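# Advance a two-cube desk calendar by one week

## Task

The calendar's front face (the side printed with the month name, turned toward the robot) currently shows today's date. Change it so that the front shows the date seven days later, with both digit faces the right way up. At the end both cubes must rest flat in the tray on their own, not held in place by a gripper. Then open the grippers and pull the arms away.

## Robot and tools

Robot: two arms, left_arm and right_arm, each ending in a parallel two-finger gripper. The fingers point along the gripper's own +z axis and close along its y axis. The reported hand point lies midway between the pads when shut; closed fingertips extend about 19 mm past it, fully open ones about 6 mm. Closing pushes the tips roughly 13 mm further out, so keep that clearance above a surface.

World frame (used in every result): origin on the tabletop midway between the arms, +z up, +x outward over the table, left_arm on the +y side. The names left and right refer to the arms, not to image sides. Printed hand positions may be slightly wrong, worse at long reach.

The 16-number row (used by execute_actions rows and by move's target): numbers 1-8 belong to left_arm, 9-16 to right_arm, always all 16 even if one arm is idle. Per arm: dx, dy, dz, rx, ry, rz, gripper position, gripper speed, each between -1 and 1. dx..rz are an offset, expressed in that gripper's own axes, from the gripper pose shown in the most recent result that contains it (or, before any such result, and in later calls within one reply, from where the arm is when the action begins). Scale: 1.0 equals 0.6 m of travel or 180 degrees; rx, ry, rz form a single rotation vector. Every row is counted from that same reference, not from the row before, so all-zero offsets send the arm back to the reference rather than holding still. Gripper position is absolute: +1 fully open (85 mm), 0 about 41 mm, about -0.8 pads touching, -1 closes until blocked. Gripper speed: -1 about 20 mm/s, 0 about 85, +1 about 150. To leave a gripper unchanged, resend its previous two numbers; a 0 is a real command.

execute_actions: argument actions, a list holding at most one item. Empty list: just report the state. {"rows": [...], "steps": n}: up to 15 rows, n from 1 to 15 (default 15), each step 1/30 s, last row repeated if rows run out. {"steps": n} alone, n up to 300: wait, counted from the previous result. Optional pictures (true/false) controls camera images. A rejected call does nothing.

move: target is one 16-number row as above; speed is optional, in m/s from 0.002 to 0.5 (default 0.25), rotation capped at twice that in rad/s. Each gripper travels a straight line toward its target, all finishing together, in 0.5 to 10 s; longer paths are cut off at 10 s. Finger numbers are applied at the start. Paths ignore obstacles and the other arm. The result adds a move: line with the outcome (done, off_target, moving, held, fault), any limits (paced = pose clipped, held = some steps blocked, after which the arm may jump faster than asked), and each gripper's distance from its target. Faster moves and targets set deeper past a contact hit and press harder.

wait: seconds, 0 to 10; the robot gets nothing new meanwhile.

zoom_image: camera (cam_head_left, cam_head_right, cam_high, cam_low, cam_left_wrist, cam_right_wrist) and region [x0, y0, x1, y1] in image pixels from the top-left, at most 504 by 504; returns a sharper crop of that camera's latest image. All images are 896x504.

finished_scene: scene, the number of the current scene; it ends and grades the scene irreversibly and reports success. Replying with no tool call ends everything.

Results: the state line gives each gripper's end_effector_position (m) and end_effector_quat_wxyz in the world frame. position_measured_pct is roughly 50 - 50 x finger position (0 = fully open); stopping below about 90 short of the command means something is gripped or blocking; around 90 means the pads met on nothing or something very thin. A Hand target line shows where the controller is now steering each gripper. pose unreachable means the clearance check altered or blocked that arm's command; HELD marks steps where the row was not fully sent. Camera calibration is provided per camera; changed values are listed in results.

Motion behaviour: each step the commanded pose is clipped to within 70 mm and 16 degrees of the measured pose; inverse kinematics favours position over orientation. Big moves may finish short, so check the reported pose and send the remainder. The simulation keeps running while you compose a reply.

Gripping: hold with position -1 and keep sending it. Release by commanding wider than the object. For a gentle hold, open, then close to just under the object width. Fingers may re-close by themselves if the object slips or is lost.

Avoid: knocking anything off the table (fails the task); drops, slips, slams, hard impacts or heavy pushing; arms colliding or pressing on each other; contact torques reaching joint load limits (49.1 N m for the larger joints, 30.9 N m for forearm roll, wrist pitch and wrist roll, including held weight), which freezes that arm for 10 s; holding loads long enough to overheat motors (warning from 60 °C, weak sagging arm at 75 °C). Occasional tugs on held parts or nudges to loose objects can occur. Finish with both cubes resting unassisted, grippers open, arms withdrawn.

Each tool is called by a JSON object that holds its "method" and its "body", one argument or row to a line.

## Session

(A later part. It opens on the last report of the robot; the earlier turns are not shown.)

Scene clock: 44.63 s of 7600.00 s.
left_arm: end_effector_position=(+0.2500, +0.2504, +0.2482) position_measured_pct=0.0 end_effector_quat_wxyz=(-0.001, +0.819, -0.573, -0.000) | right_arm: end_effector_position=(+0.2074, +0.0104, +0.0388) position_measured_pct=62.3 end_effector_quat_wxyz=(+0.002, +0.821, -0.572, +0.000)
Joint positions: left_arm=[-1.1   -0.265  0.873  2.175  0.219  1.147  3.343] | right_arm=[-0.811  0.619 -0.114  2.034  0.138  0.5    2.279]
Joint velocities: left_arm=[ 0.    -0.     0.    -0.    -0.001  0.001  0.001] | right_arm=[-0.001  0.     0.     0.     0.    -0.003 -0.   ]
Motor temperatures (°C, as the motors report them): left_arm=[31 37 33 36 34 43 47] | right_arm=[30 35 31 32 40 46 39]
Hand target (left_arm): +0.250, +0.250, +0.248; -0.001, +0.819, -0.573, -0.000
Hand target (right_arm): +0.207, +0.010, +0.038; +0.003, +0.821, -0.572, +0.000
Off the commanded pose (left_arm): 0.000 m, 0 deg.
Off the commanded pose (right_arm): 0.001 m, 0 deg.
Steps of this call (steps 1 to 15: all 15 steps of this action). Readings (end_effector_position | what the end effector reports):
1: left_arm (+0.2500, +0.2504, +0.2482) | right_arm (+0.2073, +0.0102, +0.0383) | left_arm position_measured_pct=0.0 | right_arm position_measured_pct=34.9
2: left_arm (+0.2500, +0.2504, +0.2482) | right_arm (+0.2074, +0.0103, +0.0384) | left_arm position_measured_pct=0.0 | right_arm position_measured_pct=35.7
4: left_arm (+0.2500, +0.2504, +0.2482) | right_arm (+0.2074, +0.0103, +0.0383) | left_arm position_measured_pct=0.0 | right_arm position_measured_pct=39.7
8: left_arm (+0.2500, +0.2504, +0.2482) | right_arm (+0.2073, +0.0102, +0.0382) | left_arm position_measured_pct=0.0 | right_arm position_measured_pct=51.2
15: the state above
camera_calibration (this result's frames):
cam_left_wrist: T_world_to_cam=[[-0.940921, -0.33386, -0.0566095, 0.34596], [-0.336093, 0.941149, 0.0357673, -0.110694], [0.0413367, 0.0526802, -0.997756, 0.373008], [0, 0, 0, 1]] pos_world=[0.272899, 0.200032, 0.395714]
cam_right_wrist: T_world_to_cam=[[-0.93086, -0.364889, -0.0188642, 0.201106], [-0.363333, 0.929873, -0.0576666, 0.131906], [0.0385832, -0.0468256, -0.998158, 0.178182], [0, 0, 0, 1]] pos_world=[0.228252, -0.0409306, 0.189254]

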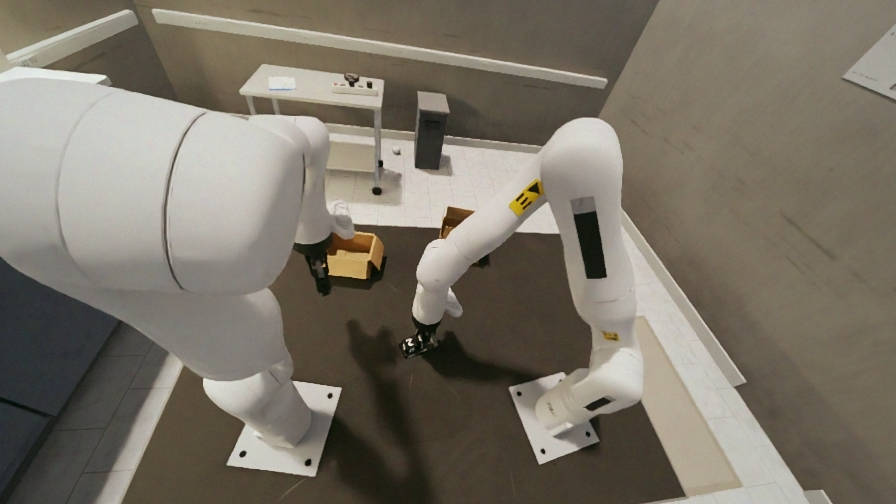

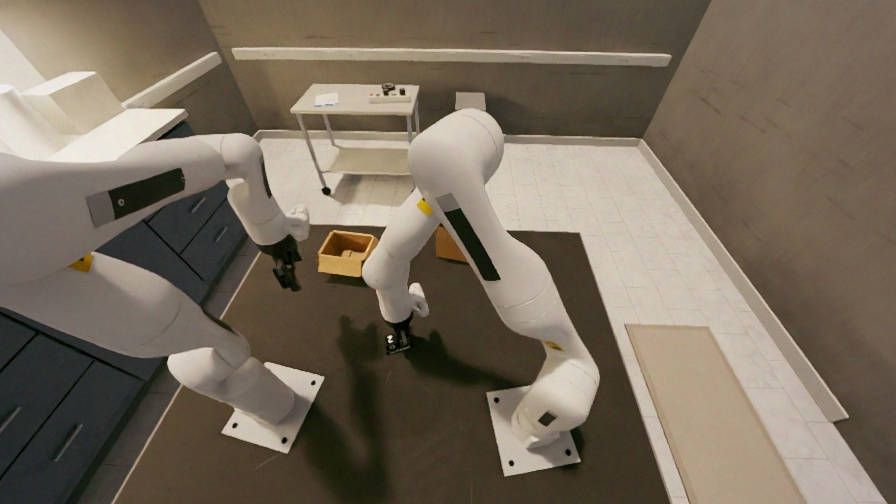

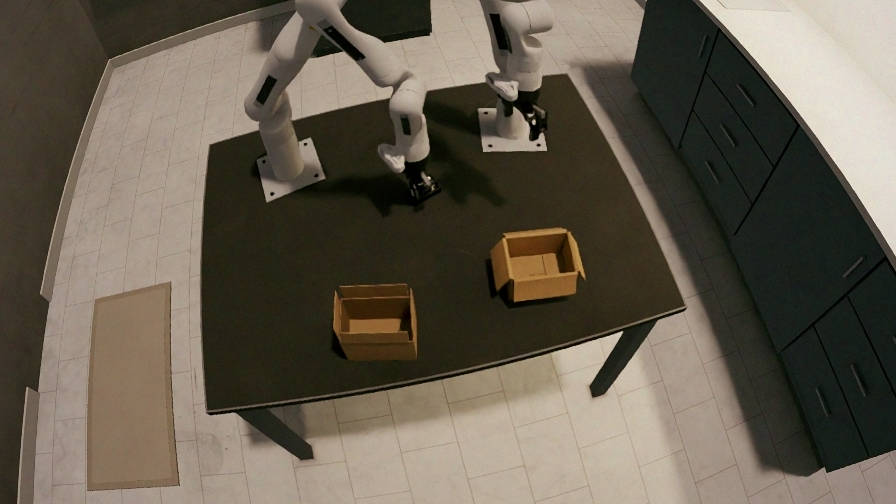

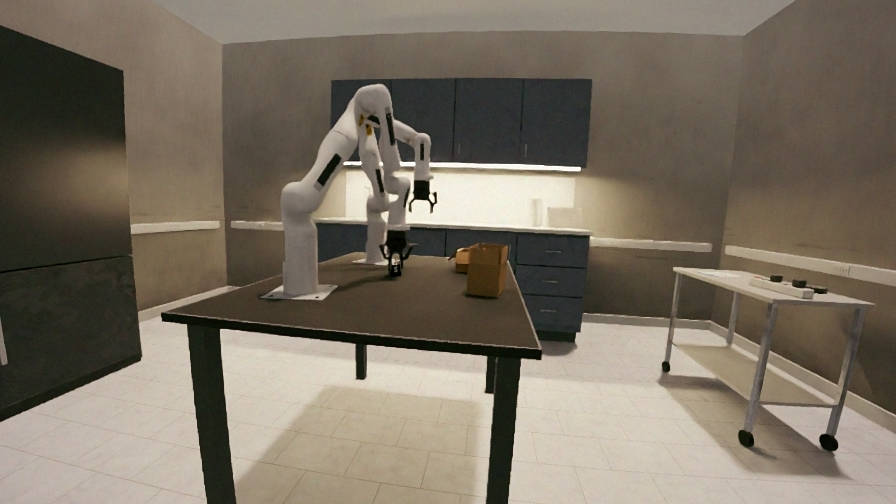

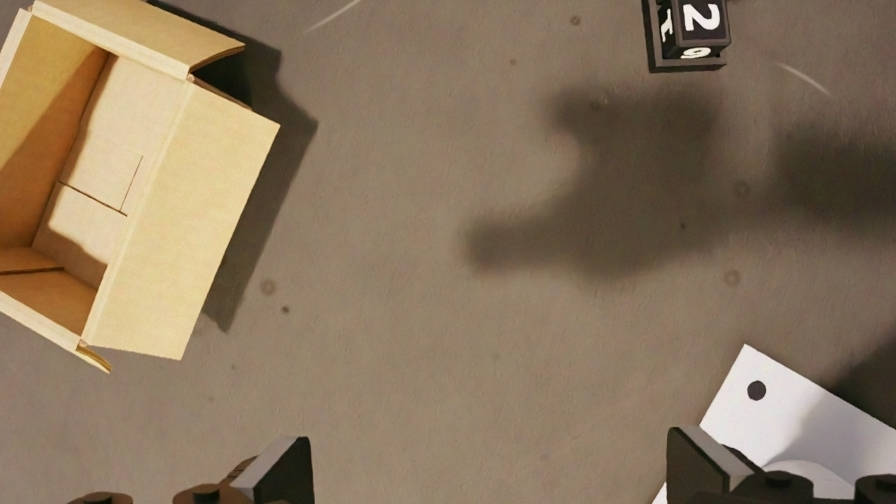

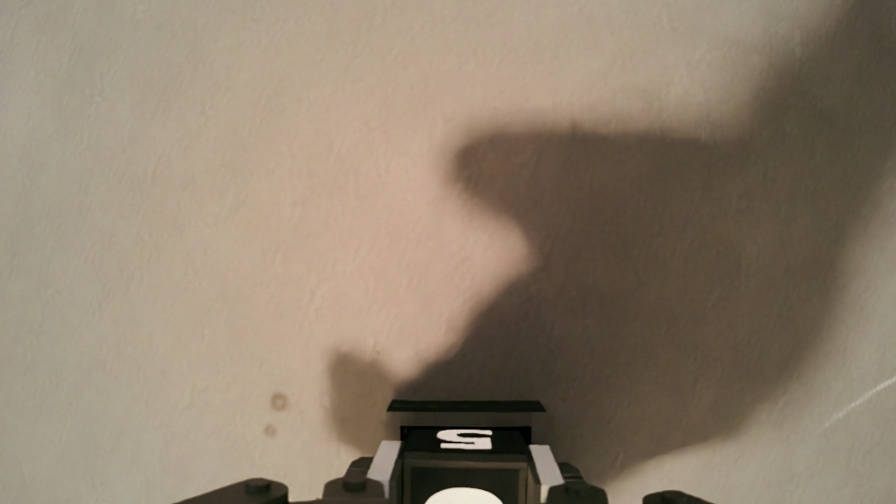

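{"method": "move", "body": {
  "target": [0,0,0,0,0,0,1,0,0,0,-0.13,0,0,0,-1,0],
  "speed": 0.1
}}

{"method": "move", "body": {
  "target": [0,0,0,0,0,0,1,0,0.3,0,-0.1,0,0,-0.5,-1,0],
  "speed": 0.4
}}

Scene clock: 48.80 s of 7600.00 s.
left_arm: end_effector_position=(+0.2500, +0.2504, +0.2482) position_measured_pct=0.0 end_effector_quat_wxyz=(-0.001, +0.819, -0.573, -0.000) | right_arm: end_effector_position=(+0.2077, +0.0104, +0.1167) position_measured_pct=62.3 end_effector_quat_wxyz=(+0.003, +0.820, -0.572, +0.000)
Joint positions: left_arm=[-1.1   -0.265  0.873  2.175  0.219  1.147  3.343] | right_arm=[-0.784  0.454 -0.147  1.964  0.096  0.736  2.317]
Joint velocities: left_arm=[-0.001 -0.001  0.001 -0.    -0.001  0.002  0.001] | right_arm=[ 0.001 -0.007  0.001 -0.001 -0.    -0.     0.   ]
Motor temperatures (°C, as the motors report them): left_arm=[31 37 33 36 34 43 47] | right_arm=[30 35 31 32 40 46 39]
Hand target (left_arm): +0.250, +0.250, +0.248; -0.001, +0.819, -0.573, -0.000
Hand target (right_arm): +0.208, +0.010, +0.117; +0.002, +0.820, -0.572, +0.000
Off the commanded pose (left_arm): 0.000 m, 0 deg.
Off the commanded pose (right_arm): 0.000 m, 0 deg.
After step 90, 0.10 s passed at rest.
move: done
camera_calibration (this result's frames):
cam_left_wrist: T_world_to_cam=[[-0.940921, -0.333859, -0.0566117, 0.345961], [-0.336092, 0.94115, 0.0357667, -0.110694], [0.0413391, 0.0526805, -0.997755, 0.373007], [0, 0, 0, 1]] pos_world=[0.272899, 0.200032, 0.395715]
cam_right_wrist: T_world_to_cam=[[-0.93105, -0.364431, -0.0183126, 0.202833], [-0.362885, 0.930021, -0.0580897, 0.136416], [0.0382008, -0.0474391, -0.998143, 0.256043], [0, 0, 0, 1]] pos_world=[0.228571, -0.0408048, 0.267206]

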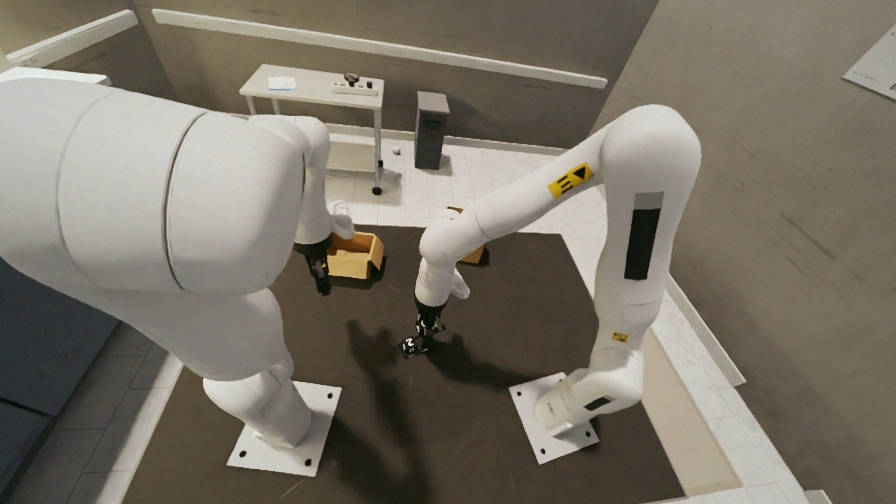

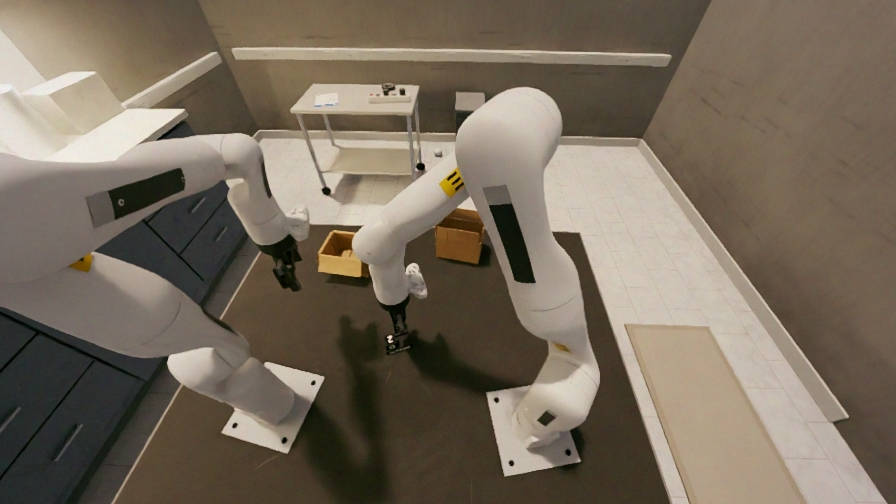

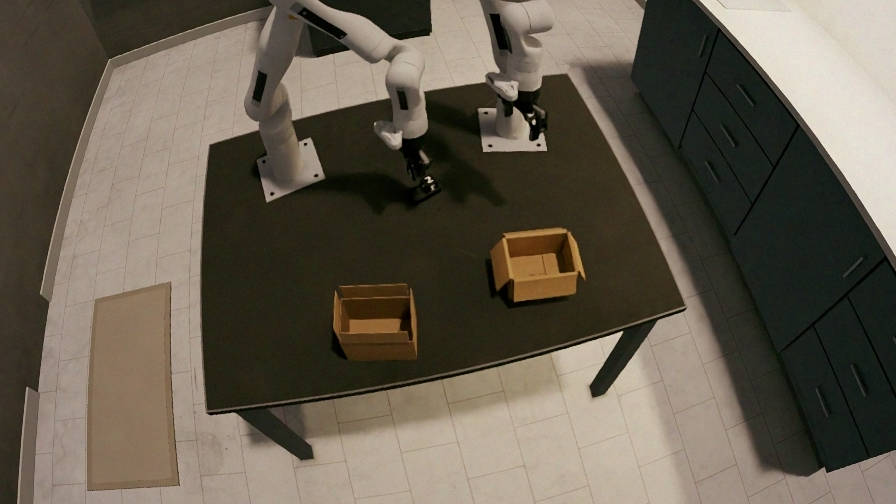

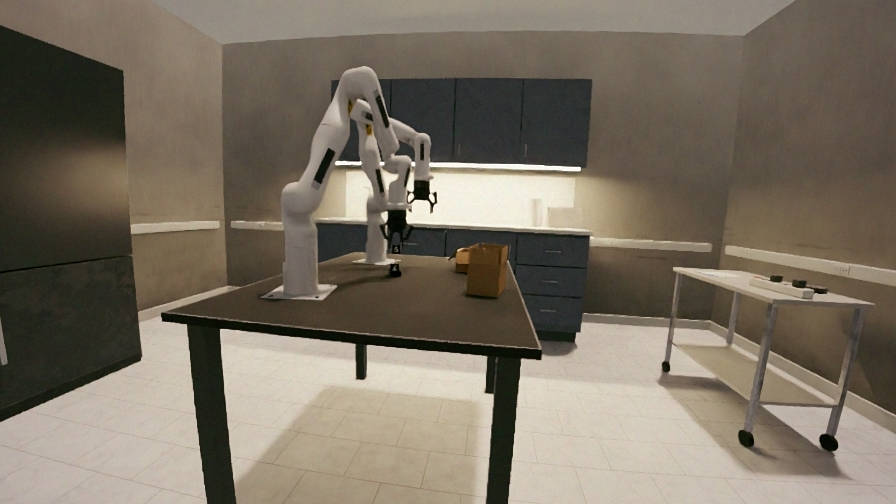

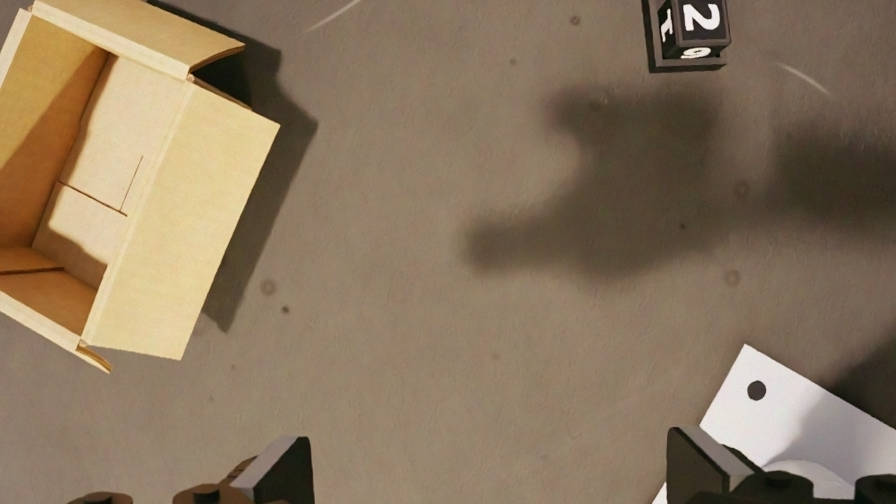

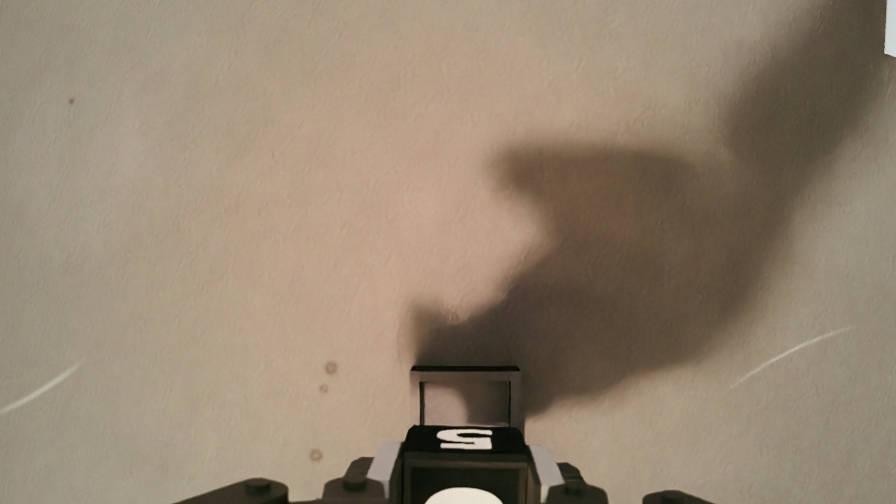

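Scene clock: 51.20 s of 7600.00 s.
left_arm: end_effector_position=(+0.2500, +0.2504, +0.2482) position_measured_pct=0.0 end_effector_quat_wxyz=(-0.001, +0.819, -0.573, -0.000) | right_arm: end_effector_position=(+0.2698, -0.1585, +0.1769) position_measured_pct=62.3 end_effector_quat_wxyz=(+0.002, +0.984, +0.176, -0.002)
Joint positions: left_arm=[-1.1   -0.265  0.873  2.175  0.219  1.147  3.343] | right_arm=[-0.061  0.213 -0.444  2.099  0.122  0.86   4.299]
Joint velocities: left_arm=[ 0.001  0.     0.    -0.001  0.     0.    -0.001] | right_arm=[ 0.007 -0.003  0.015  0.    -0.004  0.     0.005]
Motor temperatures (°C, as the motors report them): left_arm=[31 37 33 36 34 43 47] | right_arm=[30 35 31 32 40 46 39]
Hand target (left_arm): +0.250, +0.250, +0.248; -0.001, +0.819, -0.573, -0.000
Hand target (right_arm): +0.270, -0.159, +0.177; +0.002, +0.984, +0.175, -0.002
Off the commanded pose (left_arm): 0.000 m, 0 deg.
Off the commanded pose (right_arm): 0.001 m, 0 deg.
move: done
camera_calibration (this result's frames):
cam_left_wrist: T_world_to_cam=[[-0.940921, -0.333859, -0.0566136, 0.345962], [-0.336092, 0.94115, 0.0357659, -0.110693], [0.0413411, 0.0526803, -0.997755, 0.373007], [0, 0, 0, 1]] pos_world=[0.272899, 0.200031, 0.395715]
cam_right_wrist: T_world_to_cam=[[0.365252, -0.930712, -0.0191194, -0.239168], [-0.930104, -0.364005, -0.0490694, 0.265888], [0.0387099, 0.0357057, -0.998612, 0.318926], [0, 0, 0, 1]] pos_world=[0.322315, -0.1372, 0.326957]

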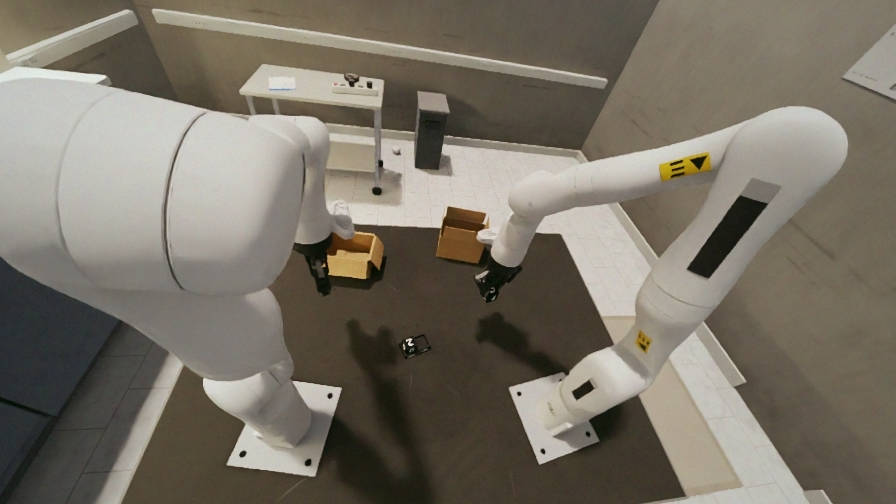

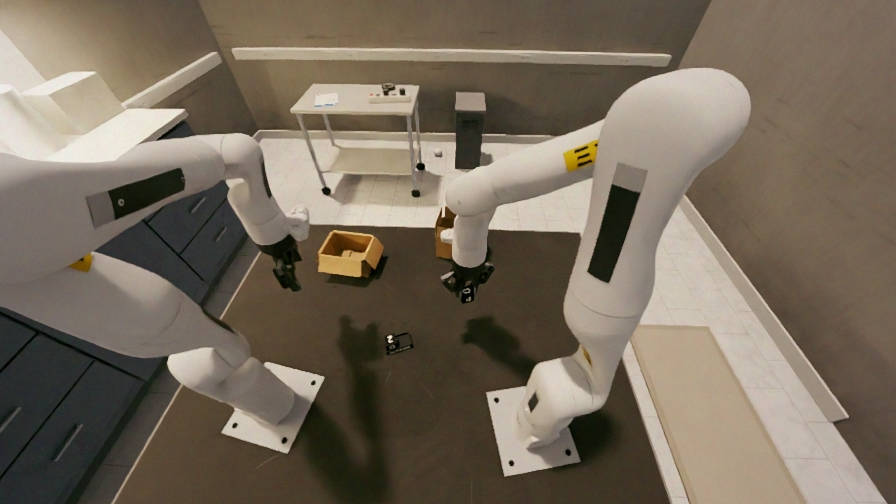

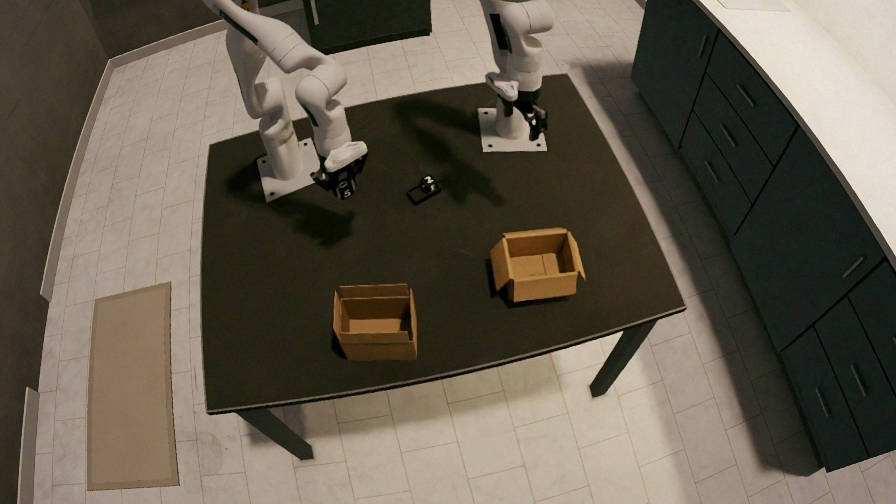

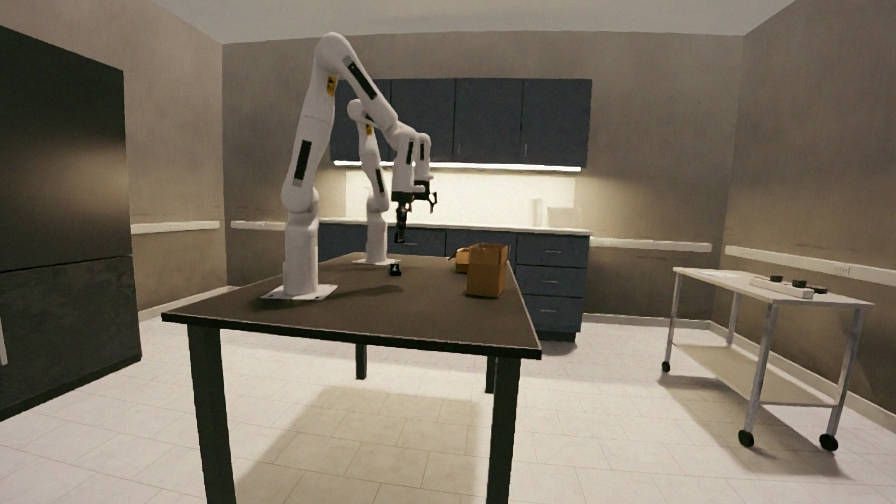

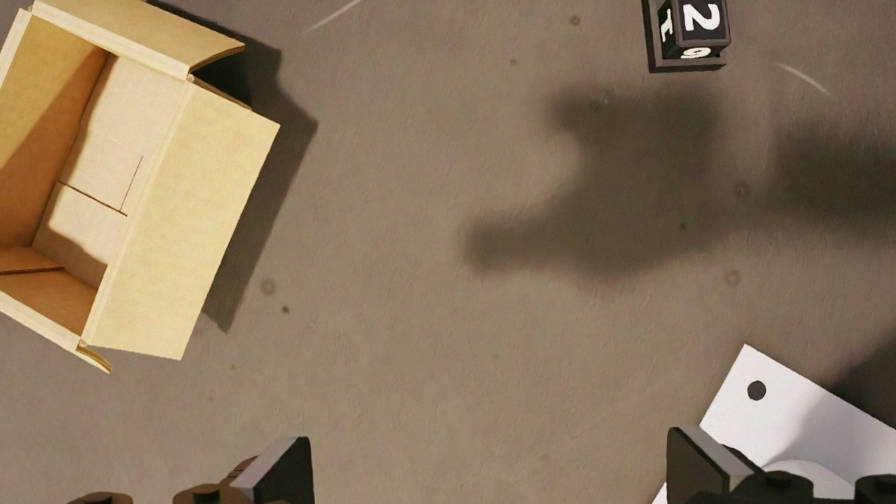

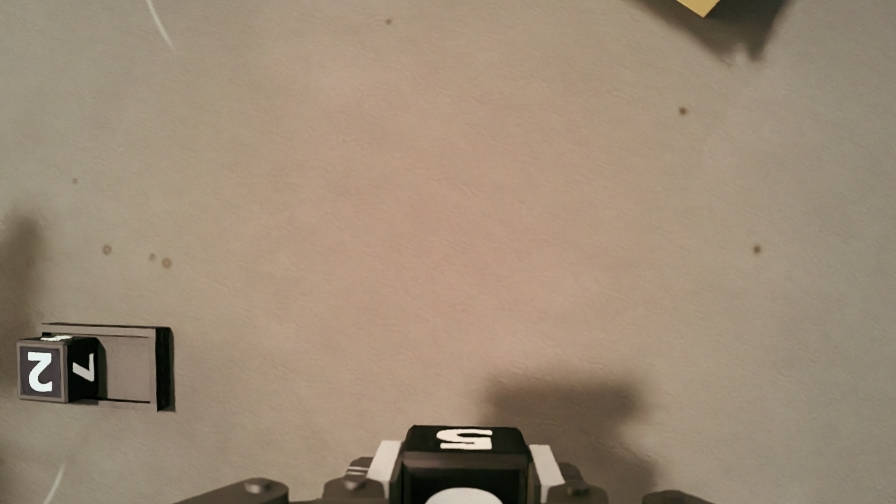

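{"method": "move", "body": {
  "target": [0.297,0.203,0.213,0,0,0,0.3,0,0,0.1,0,0,0,-0.5,-1,0],
  "speed": 0.3
}}

Scene clock: 57.50 s of 7600.00 s.
left_arm: end_effector_position=(+0.1962, +0.0418, +0.1197) position_measured_pct=34.9 end_effector_quat_wxyz=(-0.001, +0.819, -0.574, -0.000) | right_arm: end_effector_position=(+0.2905, -0.2148, +0.1770) position_measured_pct=62.3 end_effector_quat_wxyz=(-0.000, +0.571, +0.821, -0.003)
Joint positions: left_arm=[-1.457 -0.562  1.921  2.202  0.713  0.866  3.689] | right_arm=[ 0.33   0.228 -0.681  2.11   0.19   0.869  5.985]
Joint velocities: left_arm=[-0.003 -0.004  0.001 -0.001 -0.002 -0.001  0.001] | right_arm=[ 0.003 -0.     0.006  0.    -0.002  0.     0.002]
Motor temperatures (°C, as the motors report them): left_arm=[31 37 33 36 34 43 47] | right_arm=[30 35 31 32 40 46 39]
Hand target (left_arm): +0.196, +0.042, +0.120; -0.002, +0.819, -0.573, -0.000
Hand target (right_arm): +0.291, -0.215, +0.177; -0.000, +0.571, +0.821, -0.003
Off the commanded pose (left_arm): 0.001 m, 0 deg.
Off the commanded pose (right_arm): 0.000 m, 0 deg.
After step 90, 0.30 s passed at rest.
move: done
camera_calibration (this result's frames):
cam_left_wrist: T_world_to_cam=[[-0.941068, -0.333438, -0.0566551, 0.21847], [-0.335674, 0.941298, 0.0358002, 0.0720565], [0.0413922, 0.0527081, -0.997752, 0.257991], [0, 0, 0, 1]] pos_world=[0.219104, -0.00857865, 0.267209]
cam_right_wrist: T_world_to_cam=[[0.930292, 0.365741, -0.0281182, -0.183187], [0.36404, -0.929944, -0.0517678, -0.232397], [-0.0450819, 0.037923, -0.998263, 0.344948], [0, 0, 0, 1]] pos_world=[0.27057, -0.162199, 0.327168]

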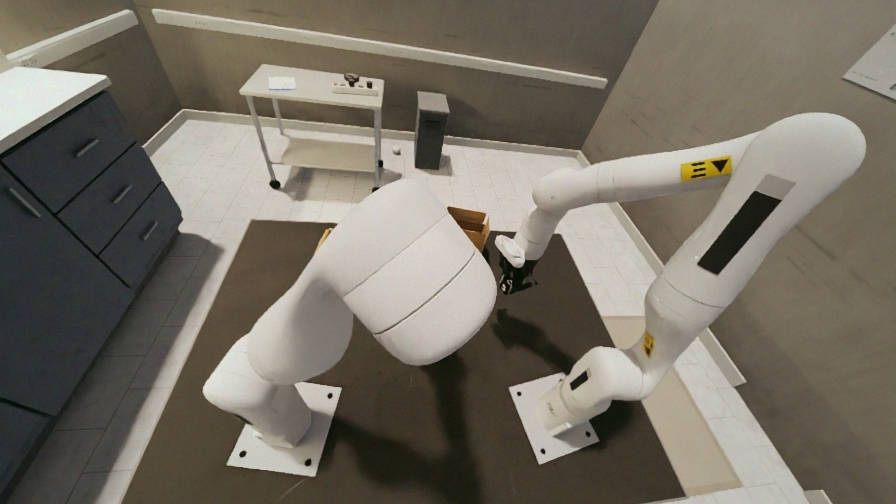

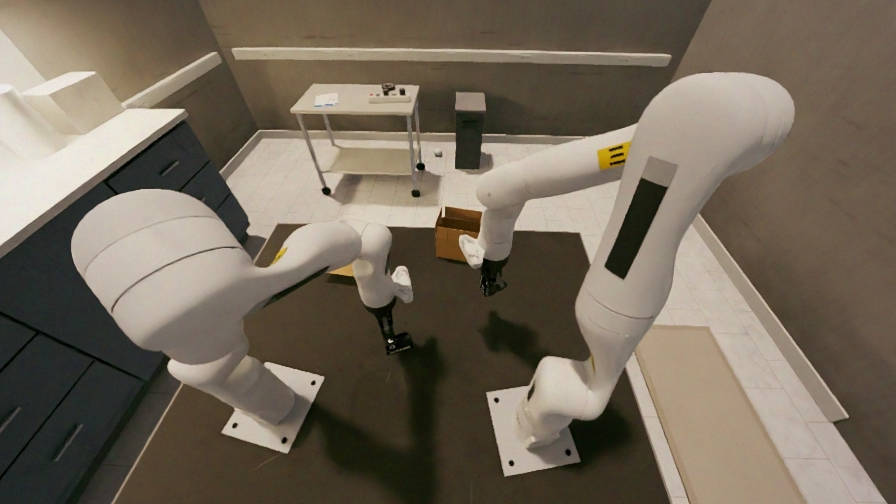

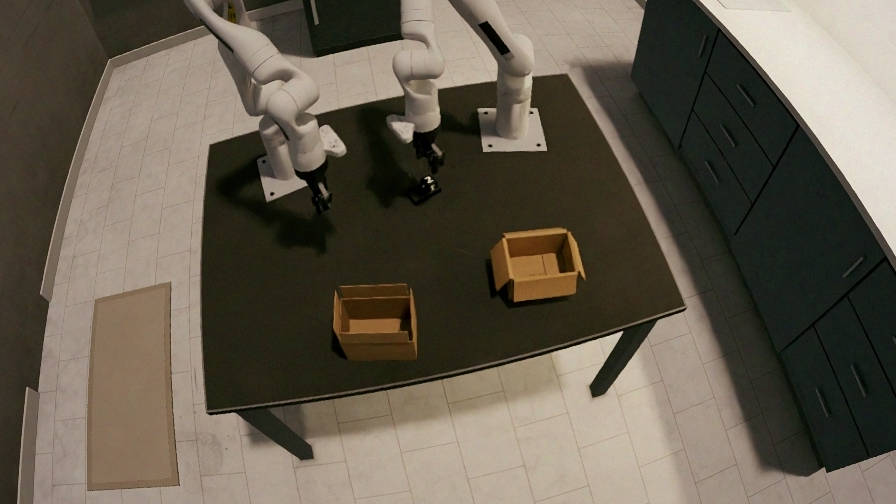

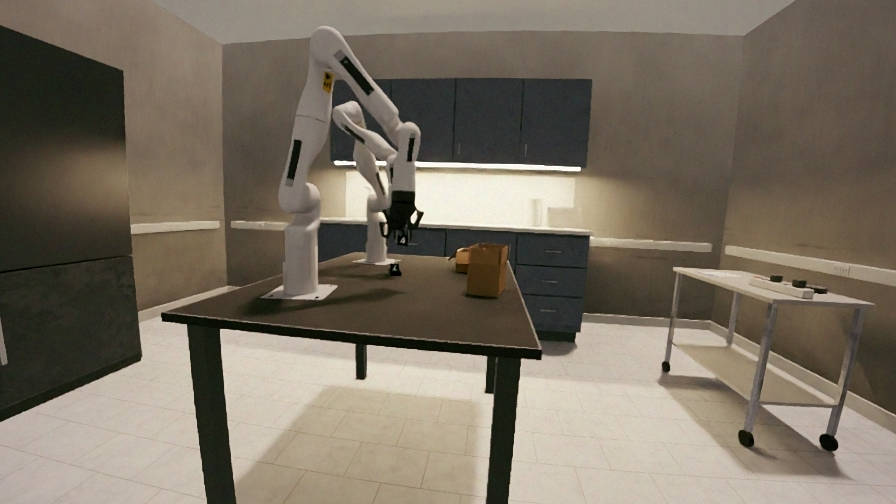

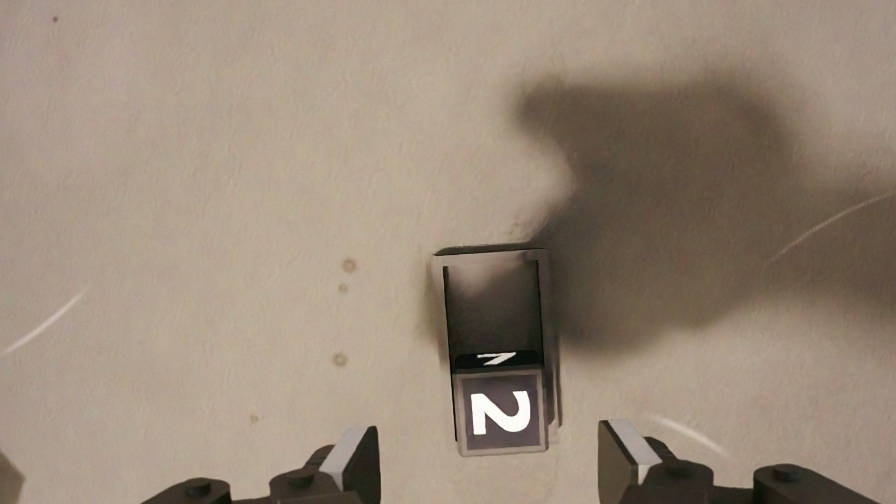

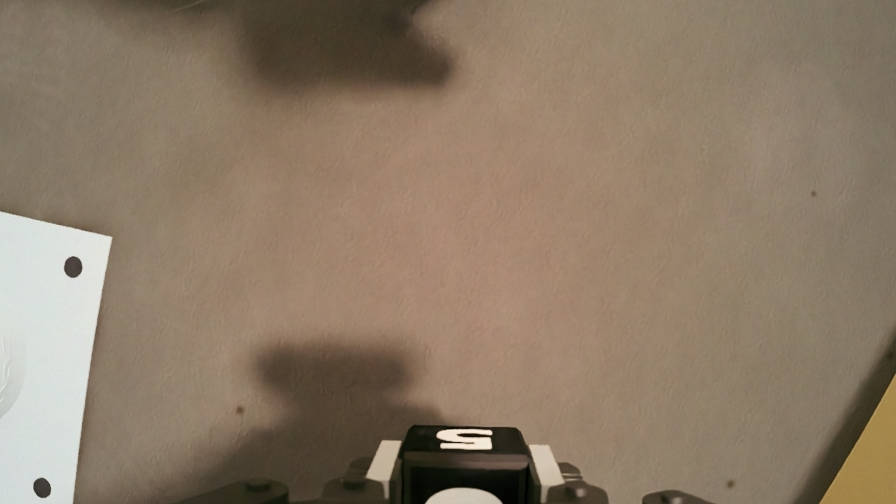

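{"method": "move", "body": {
  "target": [-0.011,0.007,0.075,0,0,-0.021,0.3,0,0,0,0,0,0,0,-1,0],
  "speed": 0.1
}}

Scene clock: 61.47 s of 7600.00 s.
left_arm: end_effector_position=(+0.1900, +0.0464, +0.0748) position_measured_pct=34.9 end_effector_quat_wxyz=(-0.001, +0.837, -0.547, +0.000) | right_arm: end_effector_position=(+0.2905, -0.2148, +0.1770) position_measured_pct=62.3 end_effector_quat_wxyz=(-0.000, +0.571, +0.821, -0.003)
Joint positions: left_arm=[-1.543 -0.646  2.04   2.276  0.891  0.759  3.605] | right_arm=[ 0.33   0.228 -0.681  2.11   0.19   0.869  5.985]
Joint velocities: left_arm=[-0.008 -0.004 -0.001  0.     0.     0.    -0.001] | right_arm=[-0.    -0.     0.     0.    -0.    -0.001 -0.   ]
Motor temperatures (°C, as the motors report them): left_arm=[31 37 33 36 34 43 47] | right_arm=[30 35 31 32 40 46 39]
Hand target (left_arm): +0.190, +0.047, +0.075; -0.001, +0.838, -0.546, +0.000
Hand target (right_arm): +0.290, -0.215, +0.177; -0.000, +0.571, +0.821, -0.003
Off the commanded pose (left_arm): 0.000 m, 0 deg.
Off the commanded pose (right_arm): 0.000 m, 0 deg.
After step 90, 0.20 s passed at rest.
move: done
camera_calibration (this result's frames):
cam_left_wrist: T_world_to_cam=[[-0.91739, -0.393962, -0.0564708, 0.209844], [-0.396163, 0.917518, 0.0348583, 0.0799704], [0.0380801, 0.0543503, -0.997796, 0.213777], [0, 0, 0, 1]] pos_world=[0.216049, -0.0023226, 0.222369]
cam_right_wrist: T_world_to_cam=[[0.930293, 0.365739, -0.0281153, -0.18319], [0.364038, -0.929944, -0.0517688, -0.232397], [-0.0450796, 0.0379251, -0.998263, 0.344949], [0, 0, 0, 1]] pos_world=[0.270572, -0.162199, 0.327168]

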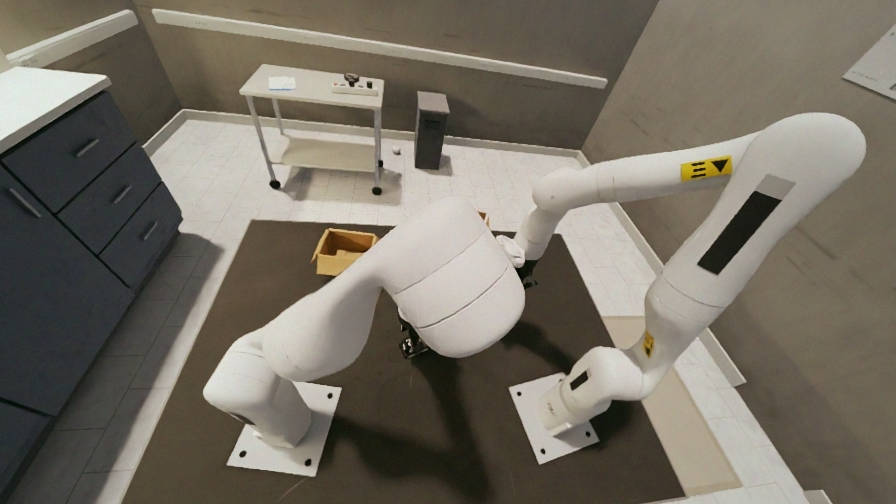

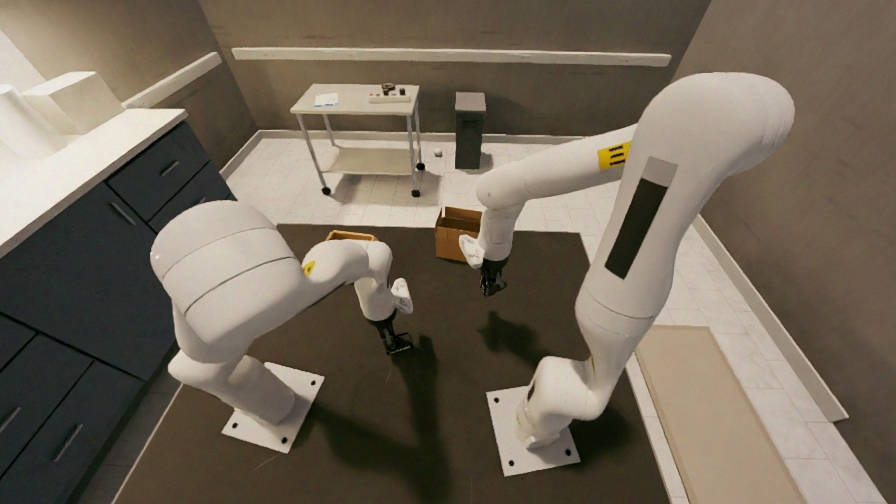

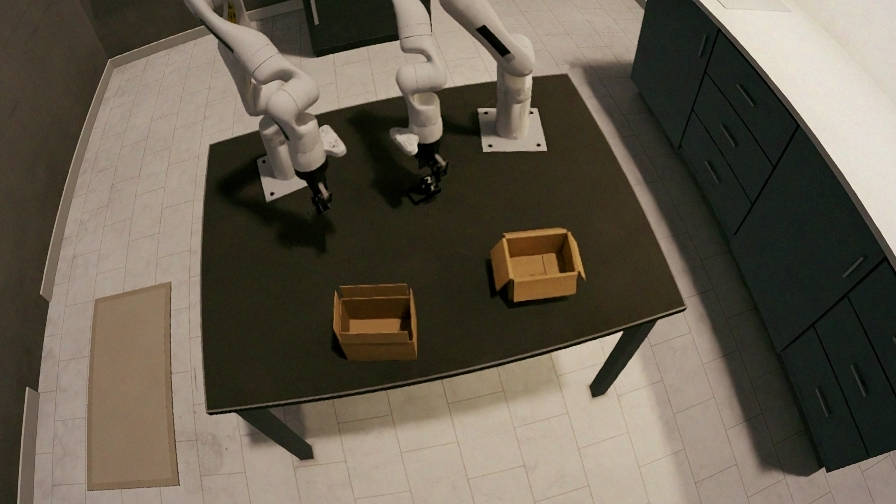

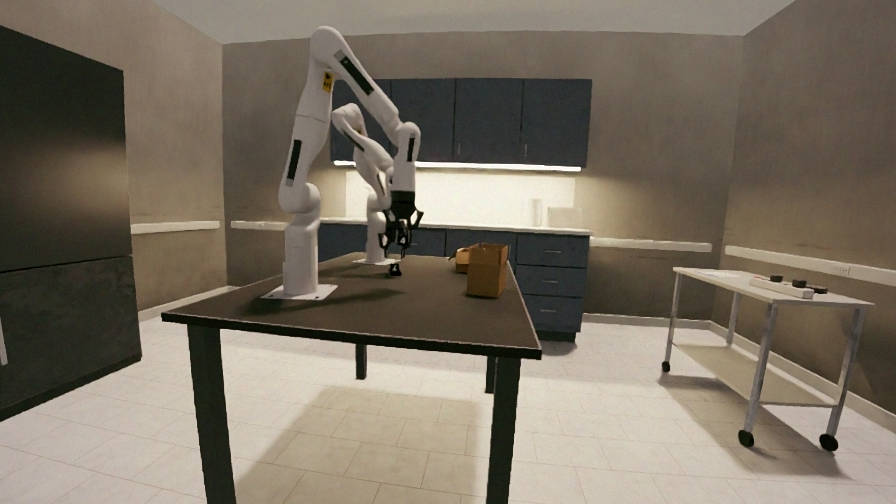

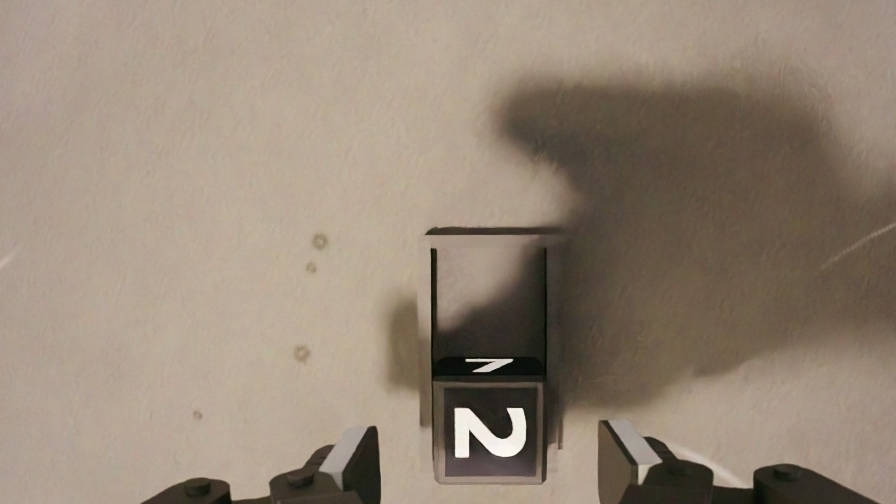

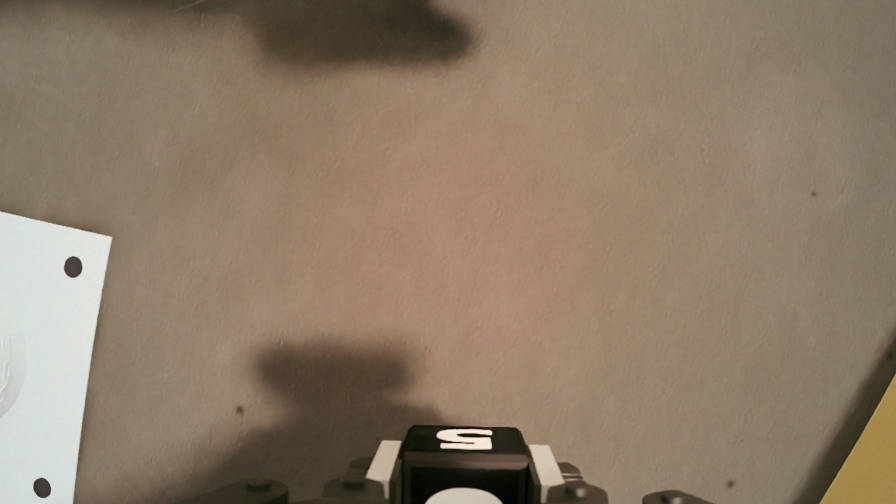

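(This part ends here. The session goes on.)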